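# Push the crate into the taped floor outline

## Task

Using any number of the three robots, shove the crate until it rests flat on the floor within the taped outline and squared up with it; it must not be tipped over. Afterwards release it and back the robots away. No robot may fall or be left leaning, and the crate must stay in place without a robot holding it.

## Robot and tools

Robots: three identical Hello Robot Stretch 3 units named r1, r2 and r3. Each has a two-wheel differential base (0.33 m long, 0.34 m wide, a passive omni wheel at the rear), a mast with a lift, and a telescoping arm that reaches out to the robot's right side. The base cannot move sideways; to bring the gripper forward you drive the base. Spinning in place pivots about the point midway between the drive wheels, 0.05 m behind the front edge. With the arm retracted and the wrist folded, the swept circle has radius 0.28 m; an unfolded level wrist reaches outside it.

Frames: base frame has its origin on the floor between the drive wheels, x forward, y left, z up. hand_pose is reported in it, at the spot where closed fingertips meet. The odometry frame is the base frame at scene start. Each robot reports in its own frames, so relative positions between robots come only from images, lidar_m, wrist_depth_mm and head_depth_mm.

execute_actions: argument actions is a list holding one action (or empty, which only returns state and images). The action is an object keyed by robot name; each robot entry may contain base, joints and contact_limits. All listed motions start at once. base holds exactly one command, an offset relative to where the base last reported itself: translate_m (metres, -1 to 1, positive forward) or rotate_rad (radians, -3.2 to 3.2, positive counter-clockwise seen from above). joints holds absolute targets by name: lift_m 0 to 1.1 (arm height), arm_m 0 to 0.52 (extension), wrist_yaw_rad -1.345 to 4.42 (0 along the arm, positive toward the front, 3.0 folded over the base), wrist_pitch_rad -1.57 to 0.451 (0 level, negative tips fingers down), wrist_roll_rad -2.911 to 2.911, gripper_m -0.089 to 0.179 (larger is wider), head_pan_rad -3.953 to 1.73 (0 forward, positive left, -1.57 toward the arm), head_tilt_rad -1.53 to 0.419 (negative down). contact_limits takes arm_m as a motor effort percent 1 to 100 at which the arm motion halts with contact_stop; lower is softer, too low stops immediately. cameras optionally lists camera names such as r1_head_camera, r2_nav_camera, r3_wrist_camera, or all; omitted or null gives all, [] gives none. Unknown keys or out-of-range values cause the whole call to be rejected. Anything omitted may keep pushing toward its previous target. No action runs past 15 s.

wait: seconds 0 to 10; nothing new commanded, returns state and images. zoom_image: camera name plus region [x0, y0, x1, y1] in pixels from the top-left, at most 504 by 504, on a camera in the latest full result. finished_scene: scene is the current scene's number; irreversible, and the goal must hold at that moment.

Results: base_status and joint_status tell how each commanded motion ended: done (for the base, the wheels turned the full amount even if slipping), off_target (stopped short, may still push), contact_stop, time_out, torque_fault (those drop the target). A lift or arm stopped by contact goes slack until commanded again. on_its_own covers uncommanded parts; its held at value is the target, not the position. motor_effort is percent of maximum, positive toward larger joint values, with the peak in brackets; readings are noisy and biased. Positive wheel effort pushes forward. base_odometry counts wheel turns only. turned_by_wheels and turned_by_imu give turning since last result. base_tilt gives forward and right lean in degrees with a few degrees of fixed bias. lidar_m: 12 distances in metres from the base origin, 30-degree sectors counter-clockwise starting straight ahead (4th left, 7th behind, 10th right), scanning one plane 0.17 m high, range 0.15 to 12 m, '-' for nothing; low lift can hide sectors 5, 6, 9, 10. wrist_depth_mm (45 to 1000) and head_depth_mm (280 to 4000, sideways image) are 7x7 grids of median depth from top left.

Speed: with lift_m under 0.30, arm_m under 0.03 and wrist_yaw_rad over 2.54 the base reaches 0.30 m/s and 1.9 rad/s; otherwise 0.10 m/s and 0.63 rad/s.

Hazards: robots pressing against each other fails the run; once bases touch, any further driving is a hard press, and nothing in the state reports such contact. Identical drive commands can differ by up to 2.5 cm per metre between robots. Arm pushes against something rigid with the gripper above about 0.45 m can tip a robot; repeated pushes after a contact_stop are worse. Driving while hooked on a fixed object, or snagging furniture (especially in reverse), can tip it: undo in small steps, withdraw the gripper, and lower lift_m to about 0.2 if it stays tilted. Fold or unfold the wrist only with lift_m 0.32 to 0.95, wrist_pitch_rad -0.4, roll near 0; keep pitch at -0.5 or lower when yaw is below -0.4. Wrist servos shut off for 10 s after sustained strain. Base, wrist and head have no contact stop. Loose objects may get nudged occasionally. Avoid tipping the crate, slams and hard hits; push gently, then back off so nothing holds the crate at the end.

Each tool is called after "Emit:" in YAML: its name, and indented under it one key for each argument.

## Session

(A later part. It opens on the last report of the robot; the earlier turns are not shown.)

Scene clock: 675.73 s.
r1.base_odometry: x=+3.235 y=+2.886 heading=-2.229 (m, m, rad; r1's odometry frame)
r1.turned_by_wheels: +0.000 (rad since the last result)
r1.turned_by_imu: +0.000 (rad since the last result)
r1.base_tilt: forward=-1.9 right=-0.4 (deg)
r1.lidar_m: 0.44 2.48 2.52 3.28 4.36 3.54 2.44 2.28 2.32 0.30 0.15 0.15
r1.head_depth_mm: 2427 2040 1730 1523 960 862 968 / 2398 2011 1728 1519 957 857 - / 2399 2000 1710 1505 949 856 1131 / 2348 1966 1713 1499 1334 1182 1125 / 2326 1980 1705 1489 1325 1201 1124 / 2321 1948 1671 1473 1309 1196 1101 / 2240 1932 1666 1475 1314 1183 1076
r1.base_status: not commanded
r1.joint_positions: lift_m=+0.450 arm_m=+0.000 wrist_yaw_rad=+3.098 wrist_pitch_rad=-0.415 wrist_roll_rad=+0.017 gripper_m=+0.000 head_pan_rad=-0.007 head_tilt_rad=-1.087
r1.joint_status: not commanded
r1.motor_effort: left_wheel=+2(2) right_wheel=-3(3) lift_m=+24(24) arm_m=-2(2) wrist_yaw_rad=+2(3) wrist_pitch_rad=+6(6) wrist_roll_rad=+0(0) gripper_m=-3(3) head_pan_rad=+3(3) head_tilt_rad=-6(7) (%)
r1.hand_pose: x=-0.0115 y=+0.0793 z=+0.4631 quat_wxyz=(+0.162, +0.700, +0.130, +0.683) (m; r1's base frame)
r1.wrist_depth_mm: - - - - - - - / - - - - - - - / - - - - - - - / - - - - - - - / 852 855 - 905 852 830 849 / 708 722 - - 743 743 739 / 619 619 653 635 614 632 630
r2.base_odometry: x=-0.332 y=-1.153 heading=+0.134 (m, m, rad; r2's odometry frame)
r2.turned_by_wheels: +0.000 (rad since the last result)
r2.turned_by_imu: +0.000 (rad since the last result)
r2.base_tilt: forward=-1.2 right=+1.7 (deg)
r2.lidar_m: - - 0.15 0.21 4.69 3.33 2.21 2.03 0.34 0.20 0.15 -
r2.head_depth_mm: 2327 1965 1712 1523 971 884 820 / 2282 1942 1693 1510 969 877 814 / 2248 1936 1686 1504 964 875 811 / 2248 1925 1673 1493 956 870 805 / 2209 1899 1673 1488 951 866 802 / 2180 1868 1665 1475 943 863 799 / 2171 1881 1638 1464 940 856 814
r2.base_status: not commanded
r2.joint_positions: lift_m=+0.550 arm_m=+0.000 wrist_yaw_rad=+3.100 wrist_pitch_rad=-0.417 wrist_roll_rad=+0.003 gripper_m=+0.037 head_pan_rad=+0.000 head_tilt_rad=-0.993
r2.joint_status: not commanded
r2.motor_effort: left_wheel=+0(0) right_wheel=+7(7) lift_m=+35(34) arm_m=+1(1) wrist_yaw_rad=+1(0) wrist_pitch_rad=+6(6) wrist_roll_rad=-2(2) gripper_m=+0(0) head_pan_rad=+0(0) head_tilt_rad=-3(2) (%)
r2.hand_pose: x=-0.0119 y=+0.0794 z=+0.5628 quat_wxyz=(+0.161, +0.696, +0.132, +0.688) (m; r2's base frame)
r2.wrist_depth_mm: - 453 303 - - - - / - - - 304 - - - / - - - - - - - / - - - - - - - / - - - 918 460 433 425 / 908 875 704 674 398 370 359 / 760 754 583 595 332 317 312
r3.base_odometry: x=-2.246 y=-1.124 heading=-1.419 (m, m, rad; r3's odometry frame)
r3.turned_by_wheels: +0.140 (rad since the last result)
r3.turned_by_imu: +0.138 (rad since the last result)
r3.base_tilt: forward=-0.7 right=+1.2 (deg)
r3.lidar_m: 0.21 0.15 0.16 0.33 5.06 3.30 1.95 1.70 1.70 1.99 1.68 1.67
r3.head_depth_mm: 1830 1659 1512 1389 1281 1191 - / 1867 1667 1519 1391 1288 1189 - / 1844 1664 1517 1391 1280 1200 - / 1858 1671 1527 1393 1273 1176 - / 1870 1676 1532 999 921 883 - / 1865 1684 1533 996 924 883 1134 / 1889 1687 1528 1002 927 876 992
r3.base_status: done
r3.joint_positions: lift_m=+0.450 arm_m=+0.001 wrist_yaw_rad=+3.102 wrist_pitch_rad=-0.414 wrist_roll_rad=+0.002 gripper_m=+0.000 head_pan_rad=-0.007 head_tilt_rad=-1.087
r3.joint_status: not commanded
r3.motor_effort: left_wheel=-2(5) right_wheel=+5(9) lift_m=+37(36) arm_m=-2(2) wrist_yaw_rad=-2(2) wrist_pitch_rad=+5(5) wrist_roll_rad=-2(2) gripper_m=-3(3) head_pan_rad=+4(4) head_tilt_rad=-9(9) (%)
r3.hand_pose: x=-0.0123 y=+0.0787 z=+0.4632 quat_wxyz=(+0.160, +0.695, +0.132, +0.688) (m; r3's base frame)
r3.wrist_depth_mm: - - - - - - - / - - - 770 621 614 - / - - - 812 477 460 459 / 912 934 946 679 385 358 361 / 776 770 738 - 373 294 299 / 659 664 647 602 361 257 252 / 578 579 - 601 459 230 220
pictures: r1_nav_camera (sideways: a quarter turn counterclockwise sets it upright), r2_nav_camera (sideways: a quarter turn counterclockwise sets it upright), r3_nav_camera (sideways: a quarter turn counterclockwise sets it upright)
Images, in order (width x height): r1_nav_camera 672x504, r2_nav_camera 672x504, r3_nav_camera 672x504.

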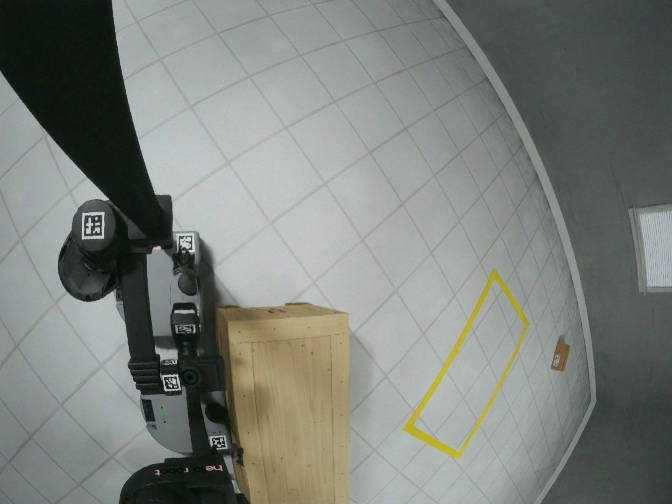

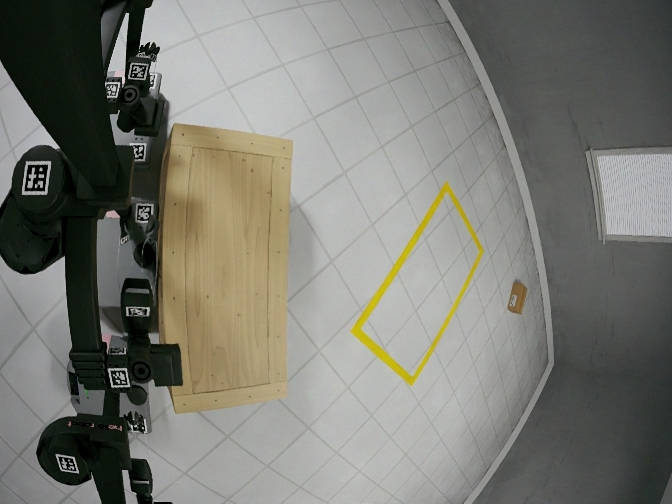

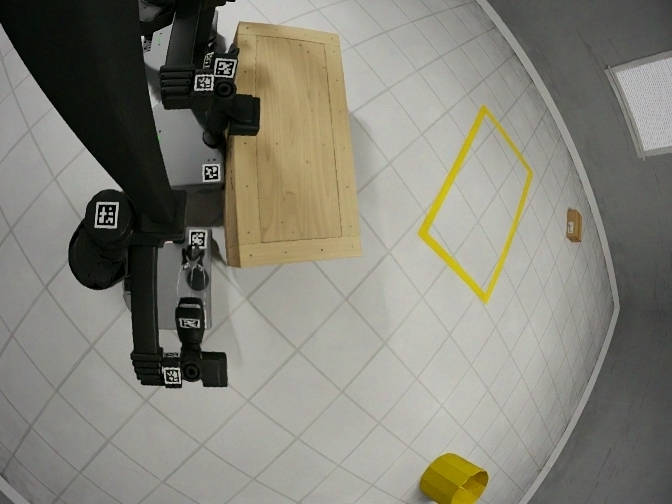

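Emit:
execute_actions:
  actions:
    - {"r1":{"base":{"translate_m":0.06}},"r3":{"base":{"translate_m":0.06}}}
  cameras: []

Emit:
execute_actions:
  actions:
    - {"r1":{"base":{"translate_m":0.15}},"r2":{"base":{"translate_m":0.15}},"r3":{"base":{"translate_m":0.15}}}
  cameras: ["r1_nav_camera","r3_nav_camera","r2_nav_camera"]

Scene clock: 681.60 s.
r1.base_odometry: x=+3.199 y=+2.839 heading=-2.229 (m, m, rad; r1's odometry frame)
r1.turned_by_wheels: +0.000 (rad since the last result)
r1.turned_by_imu: -0.049 (rad since the last result)
r1.base_tilt: forward=-2.0 right=-0.4 (deg)
r1.lidar_m: 0.37 2.44 2.46 3.08 4.40 3.85 2.52 2.32 0.32 0.21 0.15 0.15
r1.head_depth_mm: 2414 2037 1740 1517 957 860 957 / 2377 1997 1737 1511 948 858 - / 2393 1993 1709 1494 948 854 809 / 2334 1976 1705 1499 1317 1192 1128 / 2334 1959 1700 1483 1317 1195 1122 / 2330 1920 1674 1479 1323 1191 1099 / 2252 1921 1662 1473 1303 1186 1076
r1.base_status: done
r1.joint_positions: lift_m=+0.450 arm_m=+0.000 wrist_yaw_rad=+3.100 wrist_pitch_rad=-0.418 wrist_roll_rad=+0.017 gripper_m=+0.000 head_pan_rad=-0.006 head_tilt_rad=-1.088
r1.joint_status: not commanded
r1.on_its_own: right_wheel is at rest, and its effort (+22) is outside its rest range (-18 to +18)
r1.motor_effort: left_wheel=+1(6) right_wheel=+22(92) lift_m=+21(24) arm_m=-1(2) wrist_yaw_rad=+0(2) wrist_pitch_rad=+7(7) wrist_roll_rad=+0(0) gripper_m=-2(3) head_pan_rad=+2(3) head_tilt_rad=-5(5) (%)
r1.hand_pose: x=-0.0119 y=+0.0791 z=+0.4628 quat_wxyz=(+0.162, +0.700, +0.131, +0.683) (m; r1's base frame)
r1.wrist_depth_mm: - - - - - - - / - - - - - - - / - - - - - - - / - - - - - - - / 858 850 - 919 848 852 862 / 714 709 - - 719 729 715 / 628 616 635 619 627 624 612
r2.base_odometry: x=-0.332 y=-1.153 heading=+0.134 (m, m, rad; r2's odometry frame)
r2.turned_by_wheels: +0.000 (rad since the last result)
r2.turned_by_imu: -0.001 (rad since the last result)
r2.base_tilt: forward=-1.0 right=+1.8 (deg)
r2.lidar_m: - - 0.15 0.21 4.71 3.32 2.21 2.03 2.05 0.20 0.15 -
r2.head_depth_mm: 2302 1957 1713 1524 971 884 817 / 2278 1936 1703 1514 961 876 815 / 2269 1937 1695 1495 961 876 809 / 2247 1925 1678 1491 953 870 802 / 2200 1893 1670 1485 950 865 801 / 2195 1877 1649 1477 942 861 798 / 2178 1881 1642 1459 939 858 812
r2.base_status: not commanded
r2.joint_positions: lift_m=+0.550 arm_m=+0.000 wrist_yaw_rad=+3.100 wrist_pitch_rad=-0.417 wrist_roll_rad=+0.003 gripper_m=+0.037 head_pan_rad=+0.000 head_tilt_rad=-0.993
r2.joint_status: not commanded
r2.motor_effort: left_wheel=+0(0) right_wheel=+8(8) lift_m=+34(35) arm_m=+1(1) wrist_yaw_rad=+0(1) wrist_pitch_rad=+6(6) wrist_roll_rad=-2(2) gripper_m=+0(0) head_pan_rad=+0(0) head_tilt_rad=-4(3) (%)
r2.hand_pose: x=-0.0119 y=+0.0794 z=+0.5628 quat_wxyz=(+0.161, +0.696, +0.132, +0.688) (m; r2's base frame)
r2.wrist_depth_mm: - - 296 309 - - - / - - - 324 - - - / - - - - - - - / - - - - - - - / - - - 775 455 434 424 / 897 882 874 638 400 370 358 / 771 752 661 580 333 318 312
r3.base_odometry: x=-2.237 y=-1.183 heading=-1.418 (m, m, rad; r3's odometry frame)
r3.turned_by_wheels: +0.000 (rad since the last result)
r3.turned_by_imu: +0.026 (rad since the last result)
r3.base_tilt: forward=-0.7 right=+1.2 (deg)
r3.lidar_m: 0.22 0.15 0.15 0.20 5.10 3.24 1.97 1.74 1.74 2.07 1.63 1.65
r3.head_depth_mm: 1828 1657 1520 1379 1283 1192 - / 1838 1664 1508 1395 1282 1192 - / 1851 1667 1514 1395 1280 1199 - / 1838 1674 1515 1392 1270 1174 - / 1865 1670 1516 1403 919 859 - / 1867 1689 1522 1399 922 867 1141 / 1863 1680 1529 1405 927 856 1009
r3.base_status: done
r3.joint_positions: lift_m=+0.450 arm_m=+0.001 wrist_yaw_rad=+3.101 wrist_pitch_rad=-0.416 wrist_roll_rad=+0.002 gripper_m=+0.000 head_pan_rad=-0.004 head_tilt_rad=-1.089
r3.joint_status: not commanded
r3.motor_effort: left_wheel=+12(84) right_wheel=+0(9) lift_m=+36(37) arm_m=-1(2) wrist_yaw_rad=-1(1) wrist_pitch_rad=+5(6) wrist_roll_rad=-2(2) gripper_m=-3(3) head_pan_rad=+3(4) head_tilt_rad=-7(8) (%)
r3.hand_pose: x=-0.0121 y=+0.0786 z=+0.4629 quat_wxyz=(+0.160, +0.695, +0.132, +0.688) (m; r3's base frame)
r3.wrist_depth_mm: - - - - - - - / - - - 737 613 618 - / - - - 777 451 455 460 / 918 922 903 661 356 358 362 / 762 769 563 - 296 295 296 / 667 659 631 600 256 252 253 / 580 579 - 583 295 217 219
pictures: none
No camera images: the call's "cameras" was empty. Leave "cameras" out to get every camera's image.

Scene clock: 686.03 s.
r1.base_odometry: x=+3.107 y=+2.721 heading=-2.229 (m, m, rad; r1's odometry frame)
r1.turned_by_wheels: +0.000 (rad since the last result)
r1.turned_by_imu: -0.587 (rad since the last result)
r1.base_tilt: forward=-1.9 right=-0.4 (deg)
r1.lidar_m: 0.15 0.25 2.41 2.42 2.91 4.41 4.26 2.62 2.36 0.32 0.31 -
r1.head_depth_mm: 2420 2027 1752 1080 973 1057 990 / 2404 2026 1723 1073 953 1016 - / 2367 1999 1707 1063 947 866 1126 / 2348 1976 1697 1497 943 858 1064 / 2346 1965 1692 1483 937 1166 1126 / 2307 1965 1668 1477 1311 1190 1103 / 2281 1924 1666 1465 1305 1180 1079
r1.base_status: translate_m off_target (by the wheels' count: +0.1498 of +0.1500)
r1.joint_positions: lift_m=+0.450 arm_m=+0.000 wrist_yaw_rad=+3.100 wrist_pitch_rad=-0.418 wrist_roll_rad=+0.017 gripper_m=+0.000 head_pan_rad=-0.006 head_tilt_rad=-1.088
r1.joint_status: not commanded
r1.on_its_own: right_wheel is at rest, and its effort (+37) is outside its rest range (-18 to +18)
r1.motor_effort: left_wheel=+13(15) right_wheel=+37(63) lift_m=+21(22) arm_m=-2(2) wrist_yaw_rad=+0(0) wrist_pitch_rad=+7(7) wrist_roll_rad=+0(0) gripper_m=-3(2) head_pan_rad=+3(2) head_tilt_rad=-6(5) (%)
r1.hand_pose: x=-0.0119 y=+0.0791 z=+0.4628 quat_wxyz=(+0.162, +0.700, +0.131, +0.683) (m; r1's base frame)
r1.wrist_depth_mm: - - - - - - - / - - - - - - - / - - - - - - - / - - - - - - - / 864 850 - 931 857 838 869 / 724 713 - - 741 725 723 / 627 636 630 620 636 634 630
r2.base_odometry: x=-0.184 y=-1.132 heading=+0.135 (m, m, rad; r2's odometry frame)
r2.turned_by_wheels: +0.000 (rad since the last result)
r2.turned_by_imu: +0.052 (rad since the last result)
r2.base_tilt: forward=-1.2 right=+1.9 (deg)
r2.lidar_m: - - 0.15 0.21 4.74 3.13 2.17 2.05 2.09 0.20 0.15 -
r2.head_depth_mm: 2314 1965 1709 1513 971 885 818 / 2294 1949 1702 1514 965 880 813 / 2268 1929 1701 1506 955 876 809 / 2232 1909 1676 1490 953 870 805 / 2206 1904 1670 1486 950 864 801 / 2186 1891 1660 1473 941 860 798 / 2169 1881 1648 1465 939 855 815
r2.base_status: done
r2.joint_positions: lift_m=+0.550 arm_m=+0.000 wrist_yaw_rad=+3.100 wrist_pitch_rad=-0.417 wrist_roll_rad=+0.003 gripper_m=+0.037 head_pan_rad=+0.000 head_tilt_rad=-0.993
r2.joint_status: not commanded
r2.on_its_own: left_wheel is at rest, and its effort (+26) is outside its rest range (-18 to +18)
r2.motor_effort: left_wheel=+26(100) right_wheel=+4(54) lift_m=+35(37) arm_m=+1(1) wrist_yaw_rad=+0(2) wrist_pitch_rad=+6(8) wrist_roll_rad=-1(2) gripper_m=+1(0) head_pan_rad=+0(1) head_tilt_rad=-3(3) (%)
r2.hand_pose: x=-0.0119 y=+0.0794 z=+0.5627 quat_wxyz=(+0.161, +0.696, +0.132, +0.688) (m; r2's base frame)
r2.wrist_depth_mm: - - 337 423 - - - / - - - 318 - - - / - - - 708 - - - / - - - - - - - / - - - 757 457 435 423 / 893 884 861 638 398 368 357 / 769 748 724 616 333 319 311
r3.base_odometry: x=-2.214 y=-1.331 heading=-1.418 (m, m, rad; r3's odometry frame)
r3.turned_by_wheels: +0.000 (rad since the last result)
r3.turned_by_imu: +0.184 (rad since the last result)
r3.base_tilt: forward=-0.7 right=+1.3 (deg)
r3.lidar_m: 0.16 - 0.15 0.23 5.19 2.57 1.86 1.77 1.83 2.44 1.58 3.70
r3.head_depth_mm: 1841 1644 1525 1385 1278 1190 - / 1834 1656 1519 1386 1286 1186 - / 1850 1656 1513 1390 1288 1191 - / 1835 1676 1536 1390 945 1164 - / 1860 1674 1521 1399 917 858 - / 1870 1689 1529 1401 921 865 1137 / 1860 1689 1532 1401 922 867 1007
r3.base_status: translate_m off_target (by the wheels' count: +0.1497 of +0.1500)
r3.joint_positions: lift_m=+0.450 arm_m=+0.001 wrist_yaw_rad=+3.101 wrist_pitch_rad=-0.416 wrist_roll_rad=+0.002 gripper_m=+0.000 head_pan_rad=-0.004 head_tilt_rad=-1.089
r3.joint_status: not commanded
r3.on_its_own: left_wheel is at rest, and its effort (+38) is outside its rest range (-18 to +18); right_wheel is at rest, and its effort (+48) is outside its rest range (-18 to +18)
r3.motor_effort: left_wheel=+38(68) right_wheel=+48(58) lift_m=+35(36) arm_m=-1(1) wrist_yaw_rad=-1(1) wrist_pitch_rad=+6(6) wrist_roll_rad=-2(1) gripper_m=-3(3) head_pan_rad=+2(3) head_tilt_rad=-6(7) (%)
r3.hand_pose: x=-0.0121 y=+0.0786 z=+0.4629 quat_wxyz=(+0.161, +0.695, +0.132, +0.688) (m; r3's base frame)
r3.wrist_depth_mm: - - - - - - - / - - - - 614 615 - / - - - 881 452 456 456 / 921 947 938 693 369 356 364 / 776 779 758 - 300 297 297 / 660 665 662 632 254 252 254 / 575 579 - 600 276 217 219
pictures: r1_nav_camera (sideways: a quarter turn counterclockwise sets it upright), r2_nav_camera (sideways: a quarter turn counterclockwise sets it upright), r3_nav_camera (sideways: a quarter turn counterclockwise sets it upright)
Images, in order (width x height): r1_nav_camera 672x504, r2_nav_camera 672x504, r3_nav_camera 672x504.

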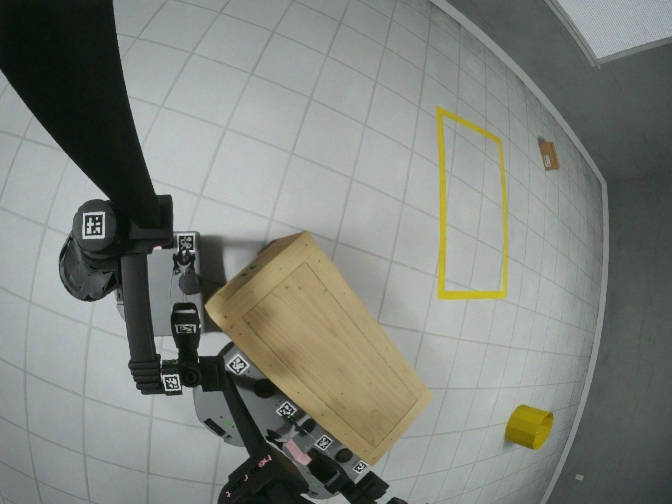

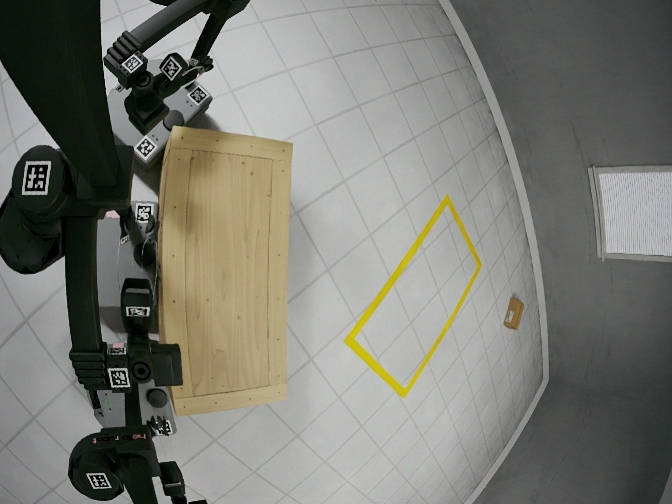

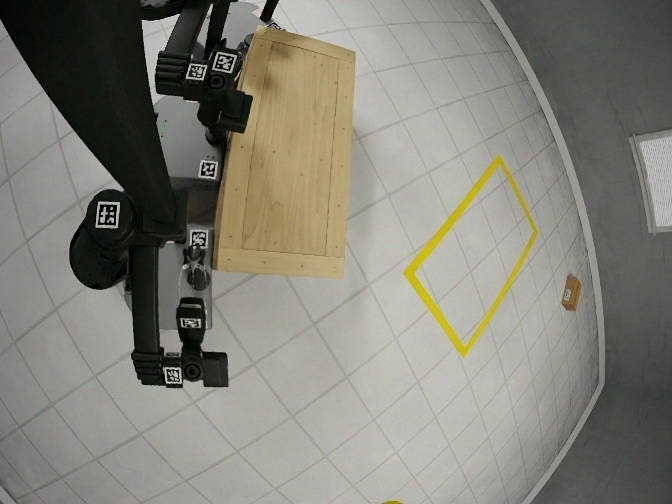

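Emit:
execute_actions:
  actions:
    - {"r1":{"base":{"translate_m":-0.15},"joints":{"lift_m":0.25}},"r2":{"base":{"translate_m":-1.0},"joints":{"lift_m":0.25}},"r3":{"base":{"translate_m":-0.1},"joints":{"lift_m":0.25}}}
  cameras: []

Emit:
execute_actions:
  actions:
    - {"r1":{"base":{"rotate_rad":1.19}},"r2":{"base":{"rotate_rad":1.55}},"r3":{"base":{"rotate_rad":-0.64}}}
  cameras: []

Emit:
execute_actions:
  actions:
    - {"r3":{"base":{"translate_m":-0.45}},"r2":{"joints":{"lift_m":0.4,"head_pan_rad":-1.57,"head_tilt_rad":-0.9}}}
  cameras: []

Emit:
execute_actions:
  actions:
    - {"r3":{"base":{"rotate_rad":0.51}}}
  cameras: []

Emit:
execute_actions:
  actions:
    - {"r3":{"base":{"translate_m":0.35}},"r1":{"base":{"translate_m":-0.5}}}
  cameras: []

Emit:
execute_actions:
  actions:
    - {"r1":{"base":{"rotate_rad":-0.5}}}
  cameras: ["r1_nav_camera","r3_nav_camera","r2_nav_camera"]

Scene clock: 711.90 s.
r1.base_odometry: x=+3.199 y=+2.839 heading=-2.229 (m, m, rad; r1's odometry frame)
r1.turned_by_wheels: +0.000 (rad since the last result)
r1.turned_by_imu: +0.003 (rad since the last result)
r1.base_tilt: forward=-2.0 right=-0.4 (deg)
r1.lidar_m: 0.23 0.49 2.46 2.47 2.96 4.28 4.19 2.57 1.04 2.31 0.80 0.21
r1.head_depth_mm: 2455 2031 1233 1076 1335 1217 1108 / 2391 1988 1712 1072 996 1207 1105 / 2371 2001 1712 1066 942 1193 - / 2349 1985 1713 1056 942 1164 1128 / 2338 1976 1681 1483 1147 1187 1119 / 2313 1932 1679 1472 1314 1187 1104 / 2324 1931 1662 1472 1312 1184 1082
r1.base_status: done
r1.joint_positions: lift_m=+0.250 arm_m=+0.000 wrist_yaw_rad=+3.100 wrist_pitch_rad=-0.418 wrist_roll_rad=+0.017 gripper_m=+0.000 head_pan_rad=-0.006 head_tilt_rad=-1.089
r1.joint_status: all done
r1.motor_effort: left_wheel=+1(10) right_wheel=-1(30) lift_m=+19(17) arm_m=-1(1) wrist_yaw_rad=+1(0) wrist_pitch_rad=+7(7) wrist_roll_rad=+0(0) gripper_m=-2(2) head_pan_rad=+2(2) head_tilt_rad=-4(6) (%)
r1.hand_pose: x=-0.0119 y=+0.0791 z=+0.2629 quat_wxyz=(+0.162, +0.700, +0.131, +0.683) (m; r1's base frame)
r1.wrist_depth_mm: - - - - - - - / - - - - - - - / 862 874 882 887 892 898 879 / 697 687 697 686 670 694 683 / 558 565 - 587 553 567 566 / 473 502 - - 471 474 474 / - - - - 415 417 417
r2.base_odometry: x=-1.175 y=-1.267 heading=+0.135 (m, m, rad; r2's odometry frame)
r2.turned_by_wheels: +0.000 (rad since the last result)
r2.turned_by_imu: -0.002 (rad since the last result)
r2.base_tilt: forward=-1.2 right=+1.9 (deg)
r2.lidar_m: 1.05 1.04 3.56 4.44 4.16 1.86 1.30 1.23 1.25 1.62 2.61 0.88
r2.head_depth_mm: 2302 1397 1065 1331 1367 1239 1137 / 2279 1383 1450 1399 1361 1239 1135 / 2262 1375 1494 1502 1347 1231 1139 / 2242 1358 1504 1499 1346 1220 1134 / 2213 1349 1516 1486 1331 1214 1127 / 2197 1337 1519 1475 1328 1208 1121 / 2171 1830 1613 1442 1320 1209 1103
r2.base_status: done
r2.joint_positions: lift_m=+0.251 arm_m=+0.000 wrist_yaw_rad=+3.100 wrist_pitch_rad=-0.417 wrist_roll_rad=+0.003 gripper_m=+0.037 head_pan_rad=+0.000 head_tilt_rad=-0.993
r2.joint_status: all done
r2.motor_effort: left_wheel=+0(16) right_wheel=+0(4) lift_m=+13(30) arm_m=+1(1) wrist_yaw_rad=+0(0) wrist_pitch_rad=+6(6) wrist_roll_rad=-2(1) gripper_m=+0(0) head_pan_rad=+1(0) head_tilt_rad=-3(2) (%)
r2.hand_pose: x=-0.0119 y=+0.0794 z=+0.2636 quat_wxyz=(+0.161, +0.696, +0.132, +0.688) (m; r2's base frame)
r2.wrist_depth_mm: - - - - - - - / - - - - - - - / - - - 906 872 827 773 / 780 749 - 696 675 644 623 / 614 600 584 556 561 534 518 / 510 511 - - - 447 438 / 443 - - - 394 388 381
r3.base_odometry: x=-2.229 y=-1.233 heading=-1.418 (m, m, rad; r3's odometry frame)
r3.turned_by_wheels: +0.000 (rad since the last result)
r3.turned_by_imu: -0.001 (rad since the last result)
r3.base_tilt: forward=-0.7 right=+1.3 (deg)
r3.lidar_m: 0.15 0.15 0.22 0.70 5.12 1.00 1.78 1.70 1.74 2.33 1.64 3.75
r3.head_depth_mm: 1825 1650 1516 1384 1279 1191 1113 / 1861 1654 1504 1379 1286 1195 - / 1856 1661 1515 1383 1282 1203 - / 1846 1670 1528 1016 973 1179 - / 1865 1675 1512 996 918 1165 - / 1858 1680 1526 999 922 1175 1133 / 1870 1669 1531 996 924 1182 1125
r3.base_status: done
r3.joint_positions: lift_m=+0.250 arm_m=+0.001 wrist_yaw_rad=+3.101 wrist_pitch_rad=-0.416 wrist_roll_rad=+0.002 gripper_m=+0.000 head_pan_rad=-0.004 head_tilt_rad=-1.089
r3.joint_status: all done
r3.motor_effort: left_wheel=+1(32) right_wheel=+1(43) lift_m=+24(30) arm_m=-1(1) wrist_yaw_rad=+0(1) wrist_pitch_rad=+6(6) wrist_roll_rad=-2(2) gripper_m=-3(3) head_pan_rad=+3(3) head_tilt_rad=-7(7) (%)
r3.hand_pose: x=-0.0121 y=+0.0786 z=+0.2634 quat_wxyz=(+0.161, +0.695, +0.132, +0.688) (m; r3's base frame)
r3.wrist_depth_mm: - - - - 739 325 208 / - - - 935 710 320 206 / 763 784 - 805 687 316 205 / 612 625 621 626 580 311 203 / 508 523 531 - 508 305 201 / 448 - - - 443 299 197 / - - - - 385 293 195
pictures: none
No camera images: the call's "cameras" was empty. Leave "cameras" out to get every camera's image.

Scene clock: 714.30 s.
r1.base_odometry: x=+3.199 y=+2.839 heading=-1.039 (m, m, rad; r1's odometry frame)
r1.turned_by_wheels: +1.190 (rad since the last result)
r1.turned_by_imu: +1.193 (rad since the last result)
r1.base_tilt: forward=-2.0 right=-0.3 (deg)
r1.lidar_m: 2.46 2.51 3.31 4.29 3.49 2.43 1.05 2.38 0.41 0.21 0.27 2.60
r1.head_depth_mm: 2315 2037 1741 1532 1349 862 786 / 2302 2007 1727 1517 1346 1190 838 / 2273 1993 1714 1501 1349 1208 - / 2252 1976 1704 1502 1327 1192 1135 / 2258 1969 1682 1488 1319 1196 1123 / 2221 1931 1667 1477 1315 1186 1111 / 2227 1943 1665 1462 1302 1186 1080
r1.base_status: done
r1.joint_positions: lift_m=+0.250 arm_m=+0.000 wrist_yaw_rad=+3.100 wrist_pitch_rad=-0.418 wrist_roll_rad=+0.017 gripper_m=+0.000 head_pan_rad=-0.006 head_tilt_rad=-1.089
r1.joint_status: not commanded
r1.motor_effort: left_wheel=-1(7) right_wheel=+3(12) lift_m=+18(19) arm_m=-1(2) wrist_yaw_rad=+1(0) wrist_pitch_rad=+7(7) wrist_roll_rad=+0(0) gripper_m=-3(2) head_pan_rad=+2(3) head_tilt_rad=-5(5) (%)
r1.hand_pose: x=-0.0119 y=+0.0791 z=+0.2629 quat_wxyz=(+0.162, +0.700, +0.131, +0.683) (m; r1's base frame)
r1.wrist_depth_mm: - - - - - - - / - - - - - - - / 835 865 875 856 866 855 864 / 674 682 681 676 682 696 700 / 556 559 - 605 569 561 567 / 477 508 - - 476 479 480 / - - - - 423 412 414
r2.base_odometry: x=-1.175 y=-1.267 heading=+1.685 (m, m, rad; r2's odometry frame)
r2.turned_by_wheels: +1.550 (rad since the last result)
r2.turned_by_imu: +1.565 (rad since the last result)
r2.base_tilt: forward=-1.2 right=+1.9 (deg)
r2.lidar_m: 4.47 4.16 1.93 1.32 1.23 1.24 1.58 2.65 0.96 1.05 1.00 3.54
r2.head_depth_mm: 2301 1974 1715 1516 1370 1242 1135 / 2258 1934 1690 1506 1360 1231 1137 / 2236 1927 1687 1498 1347 1232 1140 / 2225 1920 1674 1495 1344 1223 1132 / 2213 1902 1669 1480 1330 1214 1130 / 2182 1887 1650 1473 1330 1209 1123 / 2173 1870 1630 1470 1322 1204 1102
r2.base_status: done
r2.joint_positions: lift_m=+0.251 arm_m=+0.000 wrist_yaw_rad=+3.100 wrist_pitch_rad=-0.417 wrist_roll_rad=+0.003 gripper_m=+0.037 head_pan_rad=+0.000 head_tilt_rad=-0.993
r2.joint_status: not commanded
r2.motor_effort: left_wheel=-3(13) right_wheel=+2(8) lift_m=+13(13) arm_m=+1(1) wrist_yaw_rad=+0(0) wrist_pitch_rad=+6(6) wrist_roll_rad=-2(2) gripper_m=+0(1) head_pan_rad=-1(0) head_tilt_rad=-3(3) (%)
r2.hand_pose: x=-0.0119 y=+0.0794 z=+0.2636 quat_wxyz=(+0.161, +0.696, +0.132, +0.688) (m; r2's base frame)
r2.wrist_depth_mm: 905 - - - - - - / 951 - - - - - - / 969 - - 916 864 826 800 / 772 758 - 699 670 650 622 / 618 602 575 556 556 535 515 / 507 515 - - - 451 437 / 447 - - - 392 385 378
r3.base_odometry: x=-2.229 y=-1.233 heading=-2.058 (m, m, rad; r3's odometry frame)
r3.turned_by_wheels: -0.640 (rad since the last result)
r3.turned_by_imu: -0.629 (rad since the last result)
r3.base_tilt: forward=-0.7 right=+1.3 (deg)
r3.lidar_m: 1.72 0.23 0.15 0.20 0.46 5.10 1.00 1.85 1.69 1.71 2.12 1.64
r3.head_depth_mm: 1745 1652 1502 1396 1276 1189 1112 / 1834 1653 1505 1387 1281 1190 - / 1837 1669 1509 1388 1285 1196 - / 1863 1667 1520 1398 1290 1194 - / 1863 1664 1518 1396 1290 1165 - / 1859 1677 1536 1402 1105 861 1124 / 1878 1685 1524 1403 923 858 1068
r3.base_status: done
r3.joint_positions: lift_m=+0.250 arm_m=+0.001 wrist_yaw_rad=+3.101 wrist_pitch_rad=-0.416 wrist_roll_rad=+0.002 gripper_m=+0.000 head_pan_rad=-0.004 head_tilt_rad=-1.089
r3.joint_status: not commanded
r3.motor_effort: left_wheel=+2(8) right_wheel=-1(9) lift_m=+24(24) arm_m=-1(1) wrist_yaw_rad=+0(1) wrist_pitch_rad=+6(6) wrist_roll_rad=-2(1) gripper_m=-3(3) head_pan_rad=+3(3) head_tilt_rad=-7(7) (%)
r3.hand_pose: x=-0.0121 y=+0.0786 z=+0.2634 quat_wxyz=(+0.161, +0.695, +0.132, +0.688) (m; r3's base frame)
r3.wrist_depth_mm: - - - 304 218 170 149 / 696 736 - 338 234 179 172 / 734 737 - 372 251 187 227 / 612 619 618 409 269 207 315 / 510 521 527 - 282 239 492 / 452 - - - 287 324 449 / - - - - 326 381 392
pictures: none
No camera images: the call's "cameras" was empty. Leave "cameras" out to get every camera's image.

Scene clock: 717.47 s.
r1.base_odometry: x=+3.199 y=+2.839 heading=-1.039 (m, m, rad; r1's odometry frame)
r1.turned_by_wheels: +0.000 (rad since the last result)
r1.turned_by_imu: +0.001 (rad since the last result)
r1.base_tilt: forward=-2.0 right=-0.3 (deg)
r1.lidar_m: 2.45 2.51 3.30 4.28 3.48 2.43 1.05 0.73 0.41 0.21 0.27 2.59
r1.head_depth_mm: 2294 2028 1735 1515 1354 859 789 / 2281 2013 1720 1513 1342 1193 838 / 2280 1999 1722 1507 1339 1212 - / 2255 1970 1701 1490 1326 1200 1132 / 2258 1954 1688 1488 1337 1194 1124 / 2274 1943 1676 1469 1321 1192 1107 / 2211 1932 1654 1466 1310 1184 1079
r1.base_status: not commanded
r1.joint_positions: lift_m=+0.250 arm_m=+0.000 wrist_yaw_rad=+3.100 wrist_pitch_rad=-0.418 wrist_roll_rad=+0.017 gripper_m=+0.000 head_pan_rad=-0.006 head_tilt_rad=-1.089
r1.joint_status: not commanded
r1.motor_effort: left_wheel=+0(1) right_wheel=+3(3) lift_m=+18(19) arm_m=-2(2) wrist_yaw_rad=+0(0) wrist_pitch_rad=+7(7) wrist_roll_rad=+0(0) gripper_m=-1(2) head_pan_rad=+2(3) head_tilt_rad=-4(5) (%)
r1.hand_pose: x=-0.0119 y=+0.0791 z=+0.2629 quat_wxyz=(+0.162, +0.700, +0.131, +0.683) (m; r1's base frame)
r1.wrist_depth_mm: - - - - - - - / - - - - - - - / 897 862 906 876 878 873 934 / 677 681 671 679 688 686 700 / 562 566 - 597 556 562 558 / 469 516 - - 480 471 484 / - - - - 418 406 411
r2.base_odometry: x=-1.175 y=-1.267 heading=+1.684 (m, m, rad; r2's odometry frame)
r2.turned_by_wheels: +0.000 (rad since the last result)
r2.turned_by_imu: -0.001 (rad since the last result)
r2.base_tilt: forward=-1.0 right=+1.9 (deg)
r2.lidar_m: 4.46 4.13 1.93 1.32 1.22 1.24 1.58 2.65 0.56 0.54 1.00 3.55
r2.head_depth_mm: 2758 2239 1803 1621 1354 1254 1152 / 497 1535 1424 1582 987 1128 1147 / 2584 602 721 927 906 1105 - / 2661 1538 1406 1551 863 1133 - / 2626 1529 1387 1564 1393 1241 1108 / 2630 1522 1384 1556 1384 1231 1122 / 2596 2114 1467 1386 1364 1238 1116
r2.base_status: not commanded
r2.joint_positions: lift_m=+0.399 arm_m=+0.000 wrist_yaw_rad=+3.100 wrist_pitch_rad=-0.417 wrist_roll_rad=+0.003 gripper_m=+0.037 head_pan_rad=-1.563 head_tilt_rad=-0.902
r2.joint_status: all done
r2.motor_effort: left_wheel=-3(3) right_wheel=+2(2) lift_m=+52(53) arm_m=+1(1) wrist_yaw_rad=+0(0) wrist_pitch_rad=+6(7) wrist_roll_rad=-1(2) gripper_m=-1(0) head_pan_rad=-4(42) head_tilt_rad=+1(13) (%)
r2.hand_pose: x=-0.0119 y=+0.0794 z=+0.4121 quat_wxyz=(+0.161, +0.696, +0.132, +0.688) (m; r2's base frame)
r2.wrist_depth_mm: 892 - - - - - - / 950 - - - - - - / - - - - - - - / - - - 953 915 892 855 / 865 842 809 777 764 729 712 / 706 684 681 652 603 624 600 / 603 584 577 566 552 537 525
r3.base_odometry: x=-2.019 y=-0.835 heading=-2.058 (m, m, rad; r3's odometry frame)
r3.turned_by_wheels: +0.000 (rad since the last result)
r3.turned_by_imu: -0.002 (rad since the last result)
r3.base_tilt: forward=-0.7 right=+1.3 (deg)
r3.lidar_m: 0.55 0.52 0.53 0.69 0.89 4.70 0.56 0.68 1.53 1.54 1.91 2.07
r3.head_depth_mm: 1845 1650 1506 1381 1282 1186 1112 / 1847 1654 1504 1384 1279 1188 - / 1854 1659 1518 1391 1282 1191 - / 1856 1676 1515 1392 1286 1203 - / 1860 1670 1518 1187 1293 1208 - / 1883 1676 1085 1032 1276 1199 1135 / 1851 1687 1092 1012 1262 1205 1119
r3.base_status: done
r3.joint_positions: lift_m=+0.250 arm_m=+0.001 wrist_yaw_rad=+3.101 wrist_pitch_rad=-0.416 wrist_roll_rad=+0.002 gripper_m=+0.000 head_pan_rad=-0.004 head_tilt_rad=-1.089
r3.joint_status: not commanded
r3.motor_effort: left_wheel=+3(7) right_wheel=-1(11) lift_m=+24(25) arm_m=-1(1) wrist_yaw_rad=-1(1) wrist_pitch_rad=+6(6) wrist_roll_rad=-2(2) gripper_m=-3(3) head_pan_rad=+3(2) head_tilt_rad=-7(6) (%)
r3.hand_pose: x=-0.0121 y=+0.0786 z=+0.2634 quat_wxyz=(+0.161, +0.695, +0.132, +0.688) (m; r3's base frame)
r3.wrist_depth_mm: - - - - 657 516 423 / - - - 737 694 544 442 / 767 773 - 744 718 562 459 / 616 613 618 624 637 582 479 / 511 518 529 - 522 525 490 / 447 - - - 446 446 451 / - - - - 388 388 395
pictures: none
No camera images: the call's "cameras" was empty. Leave "cameras" out to get every camera's image.

Scene clock: 719.10 s.
r1.base_odometry: x=+3.199 y=+2.839 heading=-1.039 (m, m, rad; r1's odometry frame)
r1.turned_by_wheels: +0.000 (rad since the last result)
r1.turned_by_imu: +0.000 (rad since the last result)
r1.base_tilt: forward=-2.0 right=-0.5 (deg)
r1.lidar_m: 2.46 2.51 3.31 4.29 3.48 2.43 1.05 0.77 0.41 0.22 0.27 2.59
r1.head_depth_mm: 2311 2043 1739 1518 1349 864 785 / 2302 1998 1732 1507 1345 1190 839 / 2288 1988 1707 1498 1340 1210 - / 2292 1981 1710 1495 1329 1199 1128 / 2230 1962 1690 1487 1332 1195 1128 / 2228 1933 1678 1473 1316 1193 1113 / 2201 1926 1664 1474 1308 1188 1086
r1.base_status: not commanded
r1.joint_positions: lift_m=+0.250 arm_m=+0.000 wrist_yaw_rad=+3.100 wrist_pitch_rad=-0.418 wrist_roll_rad=+0.017 gripper_m=+0.000 head_pan_rad=-0.006 head_tilt_rad=-1.089
r1.joint_status: not commanded
r1.motor_effort: left_wheel=-1(1) right_wheel=+3(3) lift_m=+18(18) arm_m=-1(2) wrist_yaw_rad=+0(0) wrist_pitch_rad=+7(7) wrist_roll_rad=+0(0) gripper_m=-2(2) head_pan_rad=+3(2) head_tilt_rad=-4(4) (%)
r1.hand_pose: x=-0.0119 y=+0.0791 z=+0.2629 quat_wxyz=(+0.162, +0.700, +0.131, +0.683) (m; r1's base frame)
r1.wrist_depth_mm: - - - - - - - / - - - - - - - / 887 889 875 894 864 907 882 / 687 693 671 682 695 692 690 / 553 548 - 602 555 561 557 / 475 496 - - 474 469 475 / - - - - 411 417 412
r2.base_odometry: x=-1.175 y=-1.267 heading=+1.684 (m, m, rad; r2's odometry frame)
r2.turned_by_wheels: +0.000 (rad since the last result)
r2.turned_by_imu: +0.000 (rad since the last result)
r2.base_tilt: forward=-1.1 right=+1.8 (deg)
r2.lidar_m: 4.47 4.14 1.93 1.32 1.23 1.24 1.59 2.64 0.55 0.47 1.00 3.56
r2.head_depth_mm: 2663 2239 1810 1627 1009 1236 1143 / 422 485 1390 1577 993 1093 1142 / 2683 1565 1348 799 835 1084 - / 2669 1538 1401 1561 1378 1217 - / 2641 1527 1383 1561 1387 1255 1109 / 2600 1511 1385 1553 1388 1239 1121 / 2588 2111 1463 1387 1364 1227 1112
r2.base_status: not commanded
r2.joint_positions: lift_m=+0.399 arm_m=+0.000 wrist_yaw_rad=+3.100 wrist_pitch_rad=-0.417 wrist_roll_rad=+0.003 gripper_m=+0.037 head_pan_rad=-1.563 head_tilt_rad=-0.902
r2.joint_status: not commanded
r2.motor_effort: left_wheel=-3(3) right_wheel=+1(2) lift_m=+52(52) arm_m=+1(1) wrist_yaw_rad=+0(0) wrist_pitch_rad=+6(6) wrist_roll_rad=-2(2) gripper_m=+0(0) head_pan_rad=-3(3) head_tilt_rad=+2(2) (%)
r2.hand_pose: x=-0.0119 y=+0.0794 z=+0.4121 quat_wxyz=(+0.161, +0.696, +0.132, +0.688) (m; r2's base frame)
r2.wrist_depth_mm: 909 - - - - - - / 966 - - - - - - / - - - - - - - / - - - 953 932 877 862 / 852 828 798 771 769 727 715 / 703 684 683 649 606 622 603 / 597 582 574 566 548 537 525
r3.base_odometry: x=-2.019 y=-0.835 heading=-1.548 (m, m, rad; r3's odometry frame)
r3.turned_by_wheels: +0.510 (rad since the last result)
r3.turned_by_imu: +0.501 (rad since the last result)
r3.base_tilt: forward=-0.7 right=+1.2 (deg)
r3.lidar_m: 0.52 0.53 0.68 0.89 4.68 0.56 0.68 1.53 1.54 1.88 2.08 0.55
r3.head_depth_mm: 1828 1649 1514 1387 1274 1193 1110 / 1845 1659 1499 1367 1293 1187 - / 1841 1666 1073 1165 1287 1196 - / 1833 1659 1086 1151 1287 1199 - / 1869 1669 1085 1144 1291 1202 - / 1854 1675 1088 1127 1293 1200 1130 / 1868 1687 1086 1112 1291 1201 1124
r3.base_status: done
r3.joint_positions: lift_m=+0.250 arm_m=+0.001 wrist_yaw_rad=+3.101 wrist_pitch_rad=-0.416 wrist_roll_rad=+0.002 gripper_m=+0.000 head_pan_rad=-0.004 head_tilt_rad=-1.089
r3.joint_status: not commanded
r3.motor_effort: left_wheel=-1(8) right_wheel=+4(13) lift_m=+24(24) arm_m=-1(1) wrist_yaw_rad=-1(1) wrist_pitch_rad=+6(6) wrist_roll_rad=-2(2) gripper_m=-3(3) head_pan_rad=+3(3) head_tilt_rad=-6(7) (%)
r3.hand_pose: x=-0.0121 y=+0.0786 z=+0.2634 quat_wxyz=(+0.161, +0.695, +0.132, +0.688) (m; r3's base frame)
r3.wrist_depth_mm: - - - - - - 585 / - - - - 701 705 582 / 773 789 - 787 723 718 580 / 613 616 621 628 624 632 588 / 495 519 534 - 522 525 529 / 411 - - - 444 443 451 / - - - - 386 389 391
pictures: none
No camera images: the call's "cameras" was empty. Leave "cameras" out to get every camera's image.

Scene clock: 722.33 s.
r1.base_odometry: x=+2.945 y=+3.270 heading=-1.039 (m, m, rad; r1's odometry frame)
r1.turned_by_wheels: +0.000 (rad since the last result)
r1.turned_by_imu: +0.000 (rad since the last result)
r1.base_tilt: forward=-1.9 right=-0.5 (deg)
r1.lidar_m: 2.96 3.03 3.97 4.26 2.74 1.91 0.55 1.85 2.44 0.50 0.56 0.54
r1.head_depth_mm: 2422 2014 1733 1080 1072 1216 1082 / 2397 2021 1716 1068 1218 1214 1102 / 2393 1982 1710 1499 1310 1208 - / 2376 1973 1698 1491 1338 1201 1122 / 2330 1948 1684 1473 1329 1192 1118 / 2314 1946 1675 1476 1311 1181 1111 / 2288 1935 1659 1471 1314 1177 1081
r1.base_status: done
r1.joint_positions: lift_m=+0.250 arm_m=+0.000 wrist_yaw_rad=+3.100 wrist_pitch_rad=-0.418 wrist_roll_rad=+0.017 gripper_m=+0.000 head_pan_rad=-0.006 head_tilt_rad=-1.089
r1.joint_status: not commanded
r1.motor_effort: left_wheel=-1(7) right_wheel=+3(6) lift_m=+19(19) arm_m=-2(1) wrist_yaw_rad=+0(0) wrist_pitch_rad=+7(7) wrist_roll_rad=+0(0) gripper_m=-2(3) head_pan_rad=+2(3) head_tilt_rad=-5(6) (%)
r1.hand_pose: x=-0.0119 y=+0.0791 z=+0.2629 quat_wxyz=(+0.162, +0.700, +0.131, +0.683) (m; r1's base frame)
r1.wrist_depth_mm: - - - - - - - / - - - - - - - / 879 898 904 883 867 874 869 / 677 683 687 687 690 694 679 / 550 560 - 601 556 574 557 / 472 504 - - 469 475 479 / - - - - 417 415 414
r2.base_odometry: x=-1.175 y=-1.267 heading=+1.684 (m, m, rad; r2's odometry frame)
r2.turned_by_wheels: +0.000 (rad since the last result)
r2.turned_by_imu: -0.001 (rad since the last result)
r2.base_tilt: forward=-1.3 right=+1.9 (deg)
r2.lidar_m: 4.45 4.15 1.93 1.32 1.22 1.24 1.58 2.65 0.89 0.82 0.50 0.51
r2.head_depth_mm: 2761 2238 1461 1560 1424 1268 1149 / 2576 2226 1389 1333 1349 1269 1141 / 2621 1451 1086 1262 1340 1263 - / 2690 1545 1394 1552 1390 1257 - / 2605 1530 1392 1551 1372 1160 1109 / 2619 1512 1383 1555 1151 1102 1106 / 2579 2119 1717 1557 884 810 1101
r2.base_status: not commanded
r2.joint_positions: lift_m=+0.399 arm_m=+0.000 wrist_yaw_rad=+3.100 wrist_pitch_rad=-0.417 wrist_roll_rad=+0.003 gripper_m=+0.037 head_pan_rad=-1.563 head_tilt_rad=-0.902
r2.joint_status: not commanded
r2.motor_effort: left_wheel=-3(3) right_wheel=+2(1) lift_m=+52(51) arm_m=+1(1) wrist_yaw_rad=+0(0) wrist_pitch_rad=+6(6) wrist_roll_rad=-1(1) gripper_m=+0(1) head_pan_rad=-4(4) head_tilt_rad=+1(2) (%)
r2.hand_pose: x=-0.0119 y=+0.0794 z=+0.4121 quat_wxyz=(+0.161, +0.696, +0.132, +0.688) (m; r2's base frame)
r2.wrist_depth_mm: 902 - - - - - - / 951 - - - - - - / - - - - - - - / - - - 954 926 890 868 / 860 825 794 775 768 727 704 / 698 682 680 648 602 623 604 / 595 585 570 570 552 537 521
r3.base_odometry: x=-2.011 y=-1.185 heading=-1.548 (m, m, rad; r3's odometry frame)
r3.turned_by_wheels: +0.000 (rad since the last result)
r3.turned_by_imu: +0.001 (rad since the last result)
r3.base_tilt: forward=-0.7 right=+1.2 (deg)
r3.lidar_m: 0.17 0.18 0.23 0.51 0.63 0.92 0.89 1.80 1.81 2.22 1.83 0.18
r3.head_depth_mm: 1826 1649 1508 1386 1273 1186 1108 / 1830 1653 1514 1365 1242 1183 - / 1832 1664 1517 991 914 1174 - / 1853 1663 1522 991 915 1178 - / 1855 1656 1519 993 921 1170 - / 1866 1658 1531 995 923 1161 1136 / 1867 1680 1535 999 923 1173 1125
r3.base_status: done
r3.joint_positions: lift_m=+0.250 arm_m=+0.001 wrist_yaw_rad=+3.101 wrist_pitch_rad=-0.416 wrist_roll_rad=+0.002 gripper_m=+0.000 head_pan_rad=-0.004 head_tilt_rad=-1.089
r3.joint_status: not commanded
r3.motor_effort: left_wheel=-2(6) right_wheel=+4(13) lift_m=+24(24) arm_m=-1(1) wrist_yaw_rad=-1(1) wrist_pitch_rad=+5(6) wrist_roll_rad=-2(2) gripper_m=-4(3) head_pan_rad=+3(3) head_tilt_rad=-7(6) (%)
r3.hand_pose: x=-0.0121 y=+0.0786 z=+0.2634 quat_wxyz=(+0.161, +0.695, +0.132, +0.688) (m; r3's base frame)
r3.wrist_depth_mm: 597 - - - 530 299 208 / 600 - - - 541 303 209 / 453 504 - 803 549 304 211 / 457 530 618 628 554 305 212 / 487 524 531 - 493 308 214 / 451 - - - 444 308 214 / - - - - 388 311 216
pictures: none
No camera images: the call's "cameras" was empty. Leave "cameras" out to get every camera's image.

Scene clock: 723.90 s.
r1.base_odometry: x=+2.945 y=+3.270 heading=-1.539 (m, m, rad; r1's odometry frame)
r1.turned_by_wheels: -0.500 (rad since the last result)
r1.turned_by_imu: -0.501 (rad since the last result)
r1.base_tilt: forward=-1.9 right=-0.5 (deg)
r1.lidar_m: 0.54 2.95 3.05 4.08 4.28 2.65 1.90 0.55 1.86 2.49 0.50 0.56
r1.head_depth_mm: 2435 2024 1226 1101 1232 1101 1108 / 2386 2004 1215 1102 1327 1198 1103 / 2363 1988 1211 1101 1320 1201 - / 2366 1962 1206 1097 1320 1204 1130 / 2333 1941 1679 1436 1322 1191 1126 / 2304 1920 1676 1473 1316 1198 1107 / 2288 1935 1673 1469 1304 1179 1079
r1.base_status: done
r1.joint_positions: lift_m=+0.250 arm_m=+0.000 wrist_yaw_rad=+3.100 wrist_pitch_rad=-0.418 wrist_roll_rad=+0.017 gripper_m=+0.000 head_pan_rad=-0.006 head_tilt_rad=-1.089
r1.joint_status: not commanded
r1.motor_effort: left_wheel=+2(7) right_wheel=-3(7) lift_m=+19(18) arm_m=-2(2) wrist_yaw_rad=+0(0) wrist_pitch_rad=+7(7) wrist_roll_rad=+0(0) gripper_m=-2(2) head_pan_rad=+2(3) head_tilt_rad=-4(4) (%)
r1.hand_pose: x=-0.0119 y=+0.0791 z=+0.2629 quat_wxyz=(+0.162, +0.700, +0.131, +0.683) (m; r1's base frame)
r1.wrist_depth_mm: - - - - - - - / - - - - - - - / 845 867 838 869 864 878 891 / 689 673 696 690 667 691 715 / 570 556 - 601 562 561 572 / 474 502 - - 475 480 478 / - - - - 414 413 408
r2.base_odometry: x=-1.175 y=-1.267 heading=+1.684 (m, m, rad; r2's odometry frame)
r2.turned_by_wheels: +0.000 (rad since the last result)
r2.turned_by_imu: +0.000 (rad since the last result)
r2.base_tilt: forward=-1.3 right=+1.8 (deg)
r2.lidar_m: 4.47 4.14 1.93 1.32 1.22 1.24 1.58 2.66 0.89 0.81 0.55 0.58
r2.head_depth_mm: 2759 2239 1462 1564 1427 1269 1146 / 2561 2227 1393 1338 1346 1268 1142 / 2608 1452 1084 1258 1339 1258 - / 2642 1543 1397 1556 1391 1253 - / 2649 1530 1395 1565 1366 1234 1106 / 2602 1515 1383 1567 895 1102 1120 / 2577 2118 1718 1564 969 1080 1088
r2.base_status: not commanded
r2.joint_positions: lift_m=+0.399 arm_m=+0.000 wrist_yaw_rad=+3.100 wrist_pitch_rad=-0.417 wrist_roll_rad=+0.003 gripper_m=+0.037 head_pan_rad=-1.563 head_tilt_rad=-0.902
r2.joint_status: not commanded
r2.motor_effort: left_wheel=-3(3) right_wheel=+1(1) lift_m=+51(52) arm_m=+1(1) wrist_yaw_rad=+0(0) wrist_pitch_rad=+6(6) wrist_roll_rad=-1(2) gripper_m=+0(1) head_pan_rad=-4(3) head_tilt_rad=+2(2) (%)
r2.hand_pose: x=-0.0119 y=+0.0794 z=+0.4121 quat_wxyz=(+0.161, +0.696, +0.132, +0.688) (m; r2's base frame)
r2.wrist_depth_mm: 908 - - - - - - / 942 - - - - - - / - - - - - - - / - - - 950 924 883 859 / 854 820 803 778 765 738 703 / 706 685 682 643 604 623 607 / 601 586 576 564 547 538 528
r3.base_odometry: x=-2.011 y=-1.185 heading=-1.548 (m, m, rad; r3's odometry frame)
r3.turned_by_wheels: +0.000 (rad since the last result)
r3.turned_by_imu: +0.000 (rad since the last result)
r3.base_tilt: forward=-0.7 right=+1.3 (deg)
r3.lidar_m: 0.17 0.18 0.23 0.51 0.63 0.92 0.89 1.80 1.81 2.22 1.83 0.18
r3.head_depth_mm: 1825 1657 1509 1378 1278 1188 1118 / 1841 1649 1513 1373 1239 1182 - / 1842 1658 1516 987 913 1168 - / 1838 1678 1510 996 914 1171 - / 1855 1659 1531 995 919 1168 - / 1850 1674 1534 995 923 1166 1133 / 1857 1694 1534 996 925 1167 1127
r3.base_status: not commanded
r3.joint_positions: lift_m=+0.250 arm_m=+0.001 wrist_yaw_rad=+3.101 wrist_pitch_rad=-0.416 wrist_roll_rad=+0.002 gripper_m=+0.000 head_pan_rad=-0.004 head_tilt_rad=-1.089
r3.joint_status: not commanded
r3.motor_effort: left_wheel=-2(2) right_wheel=+5(4) lift_m=+24(24) arm_m=-1(1) wrist_yaw_rad=-1(0) wrist_pitch_rad=+6(6) wrist_roll_rad=-2(2) gripper_m=-3(3) head_pan_rad=+3(2) head_tilt_rad=-7(7) (%)
r3.hand_pose: x=-0.0121 y=+0.0786 z=+0.2634 quat_wxyz=(+0.161, +0.695, +0.132, +0.688) (m; r3's base frame)
r3.wrist_depth_mm: - - - - 537 298 208 / 610 667 - - 540 300 209 / 461 588 - 791 546 303 212 / 496 570 620 622 550 306 213 / 508 518 525 - 497 307 213 / 448 - - - 441 310 215 / - - - - 386 311 215
pictures: r1_nav_camera (sideways: a quarter turn counterclockwise sets it upright), r2_nav_camera (sideways: a quarter turn counterclockwise sets it upright), r3_nav_camera (sideways: a quarter turn counterclockwise sets it upright)
Images, in order (width x height): r1_nav_camera 672x504, r2_nav_camera 672x504, r3_nav_camera 672x504.

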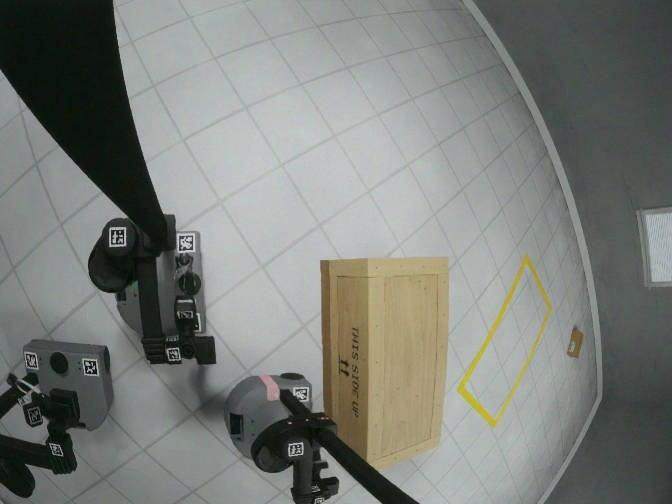

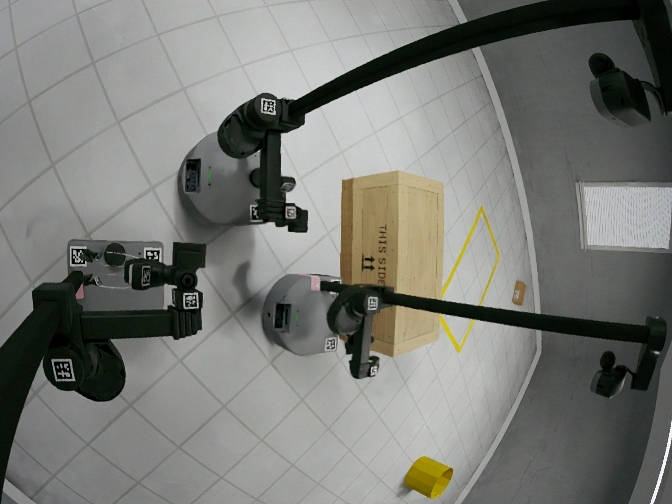

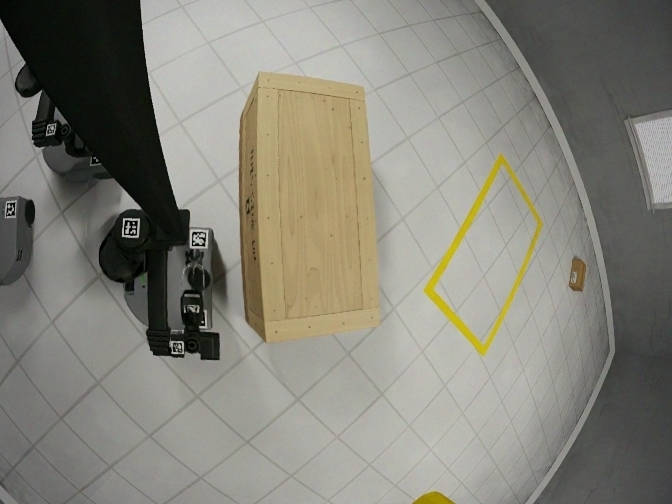

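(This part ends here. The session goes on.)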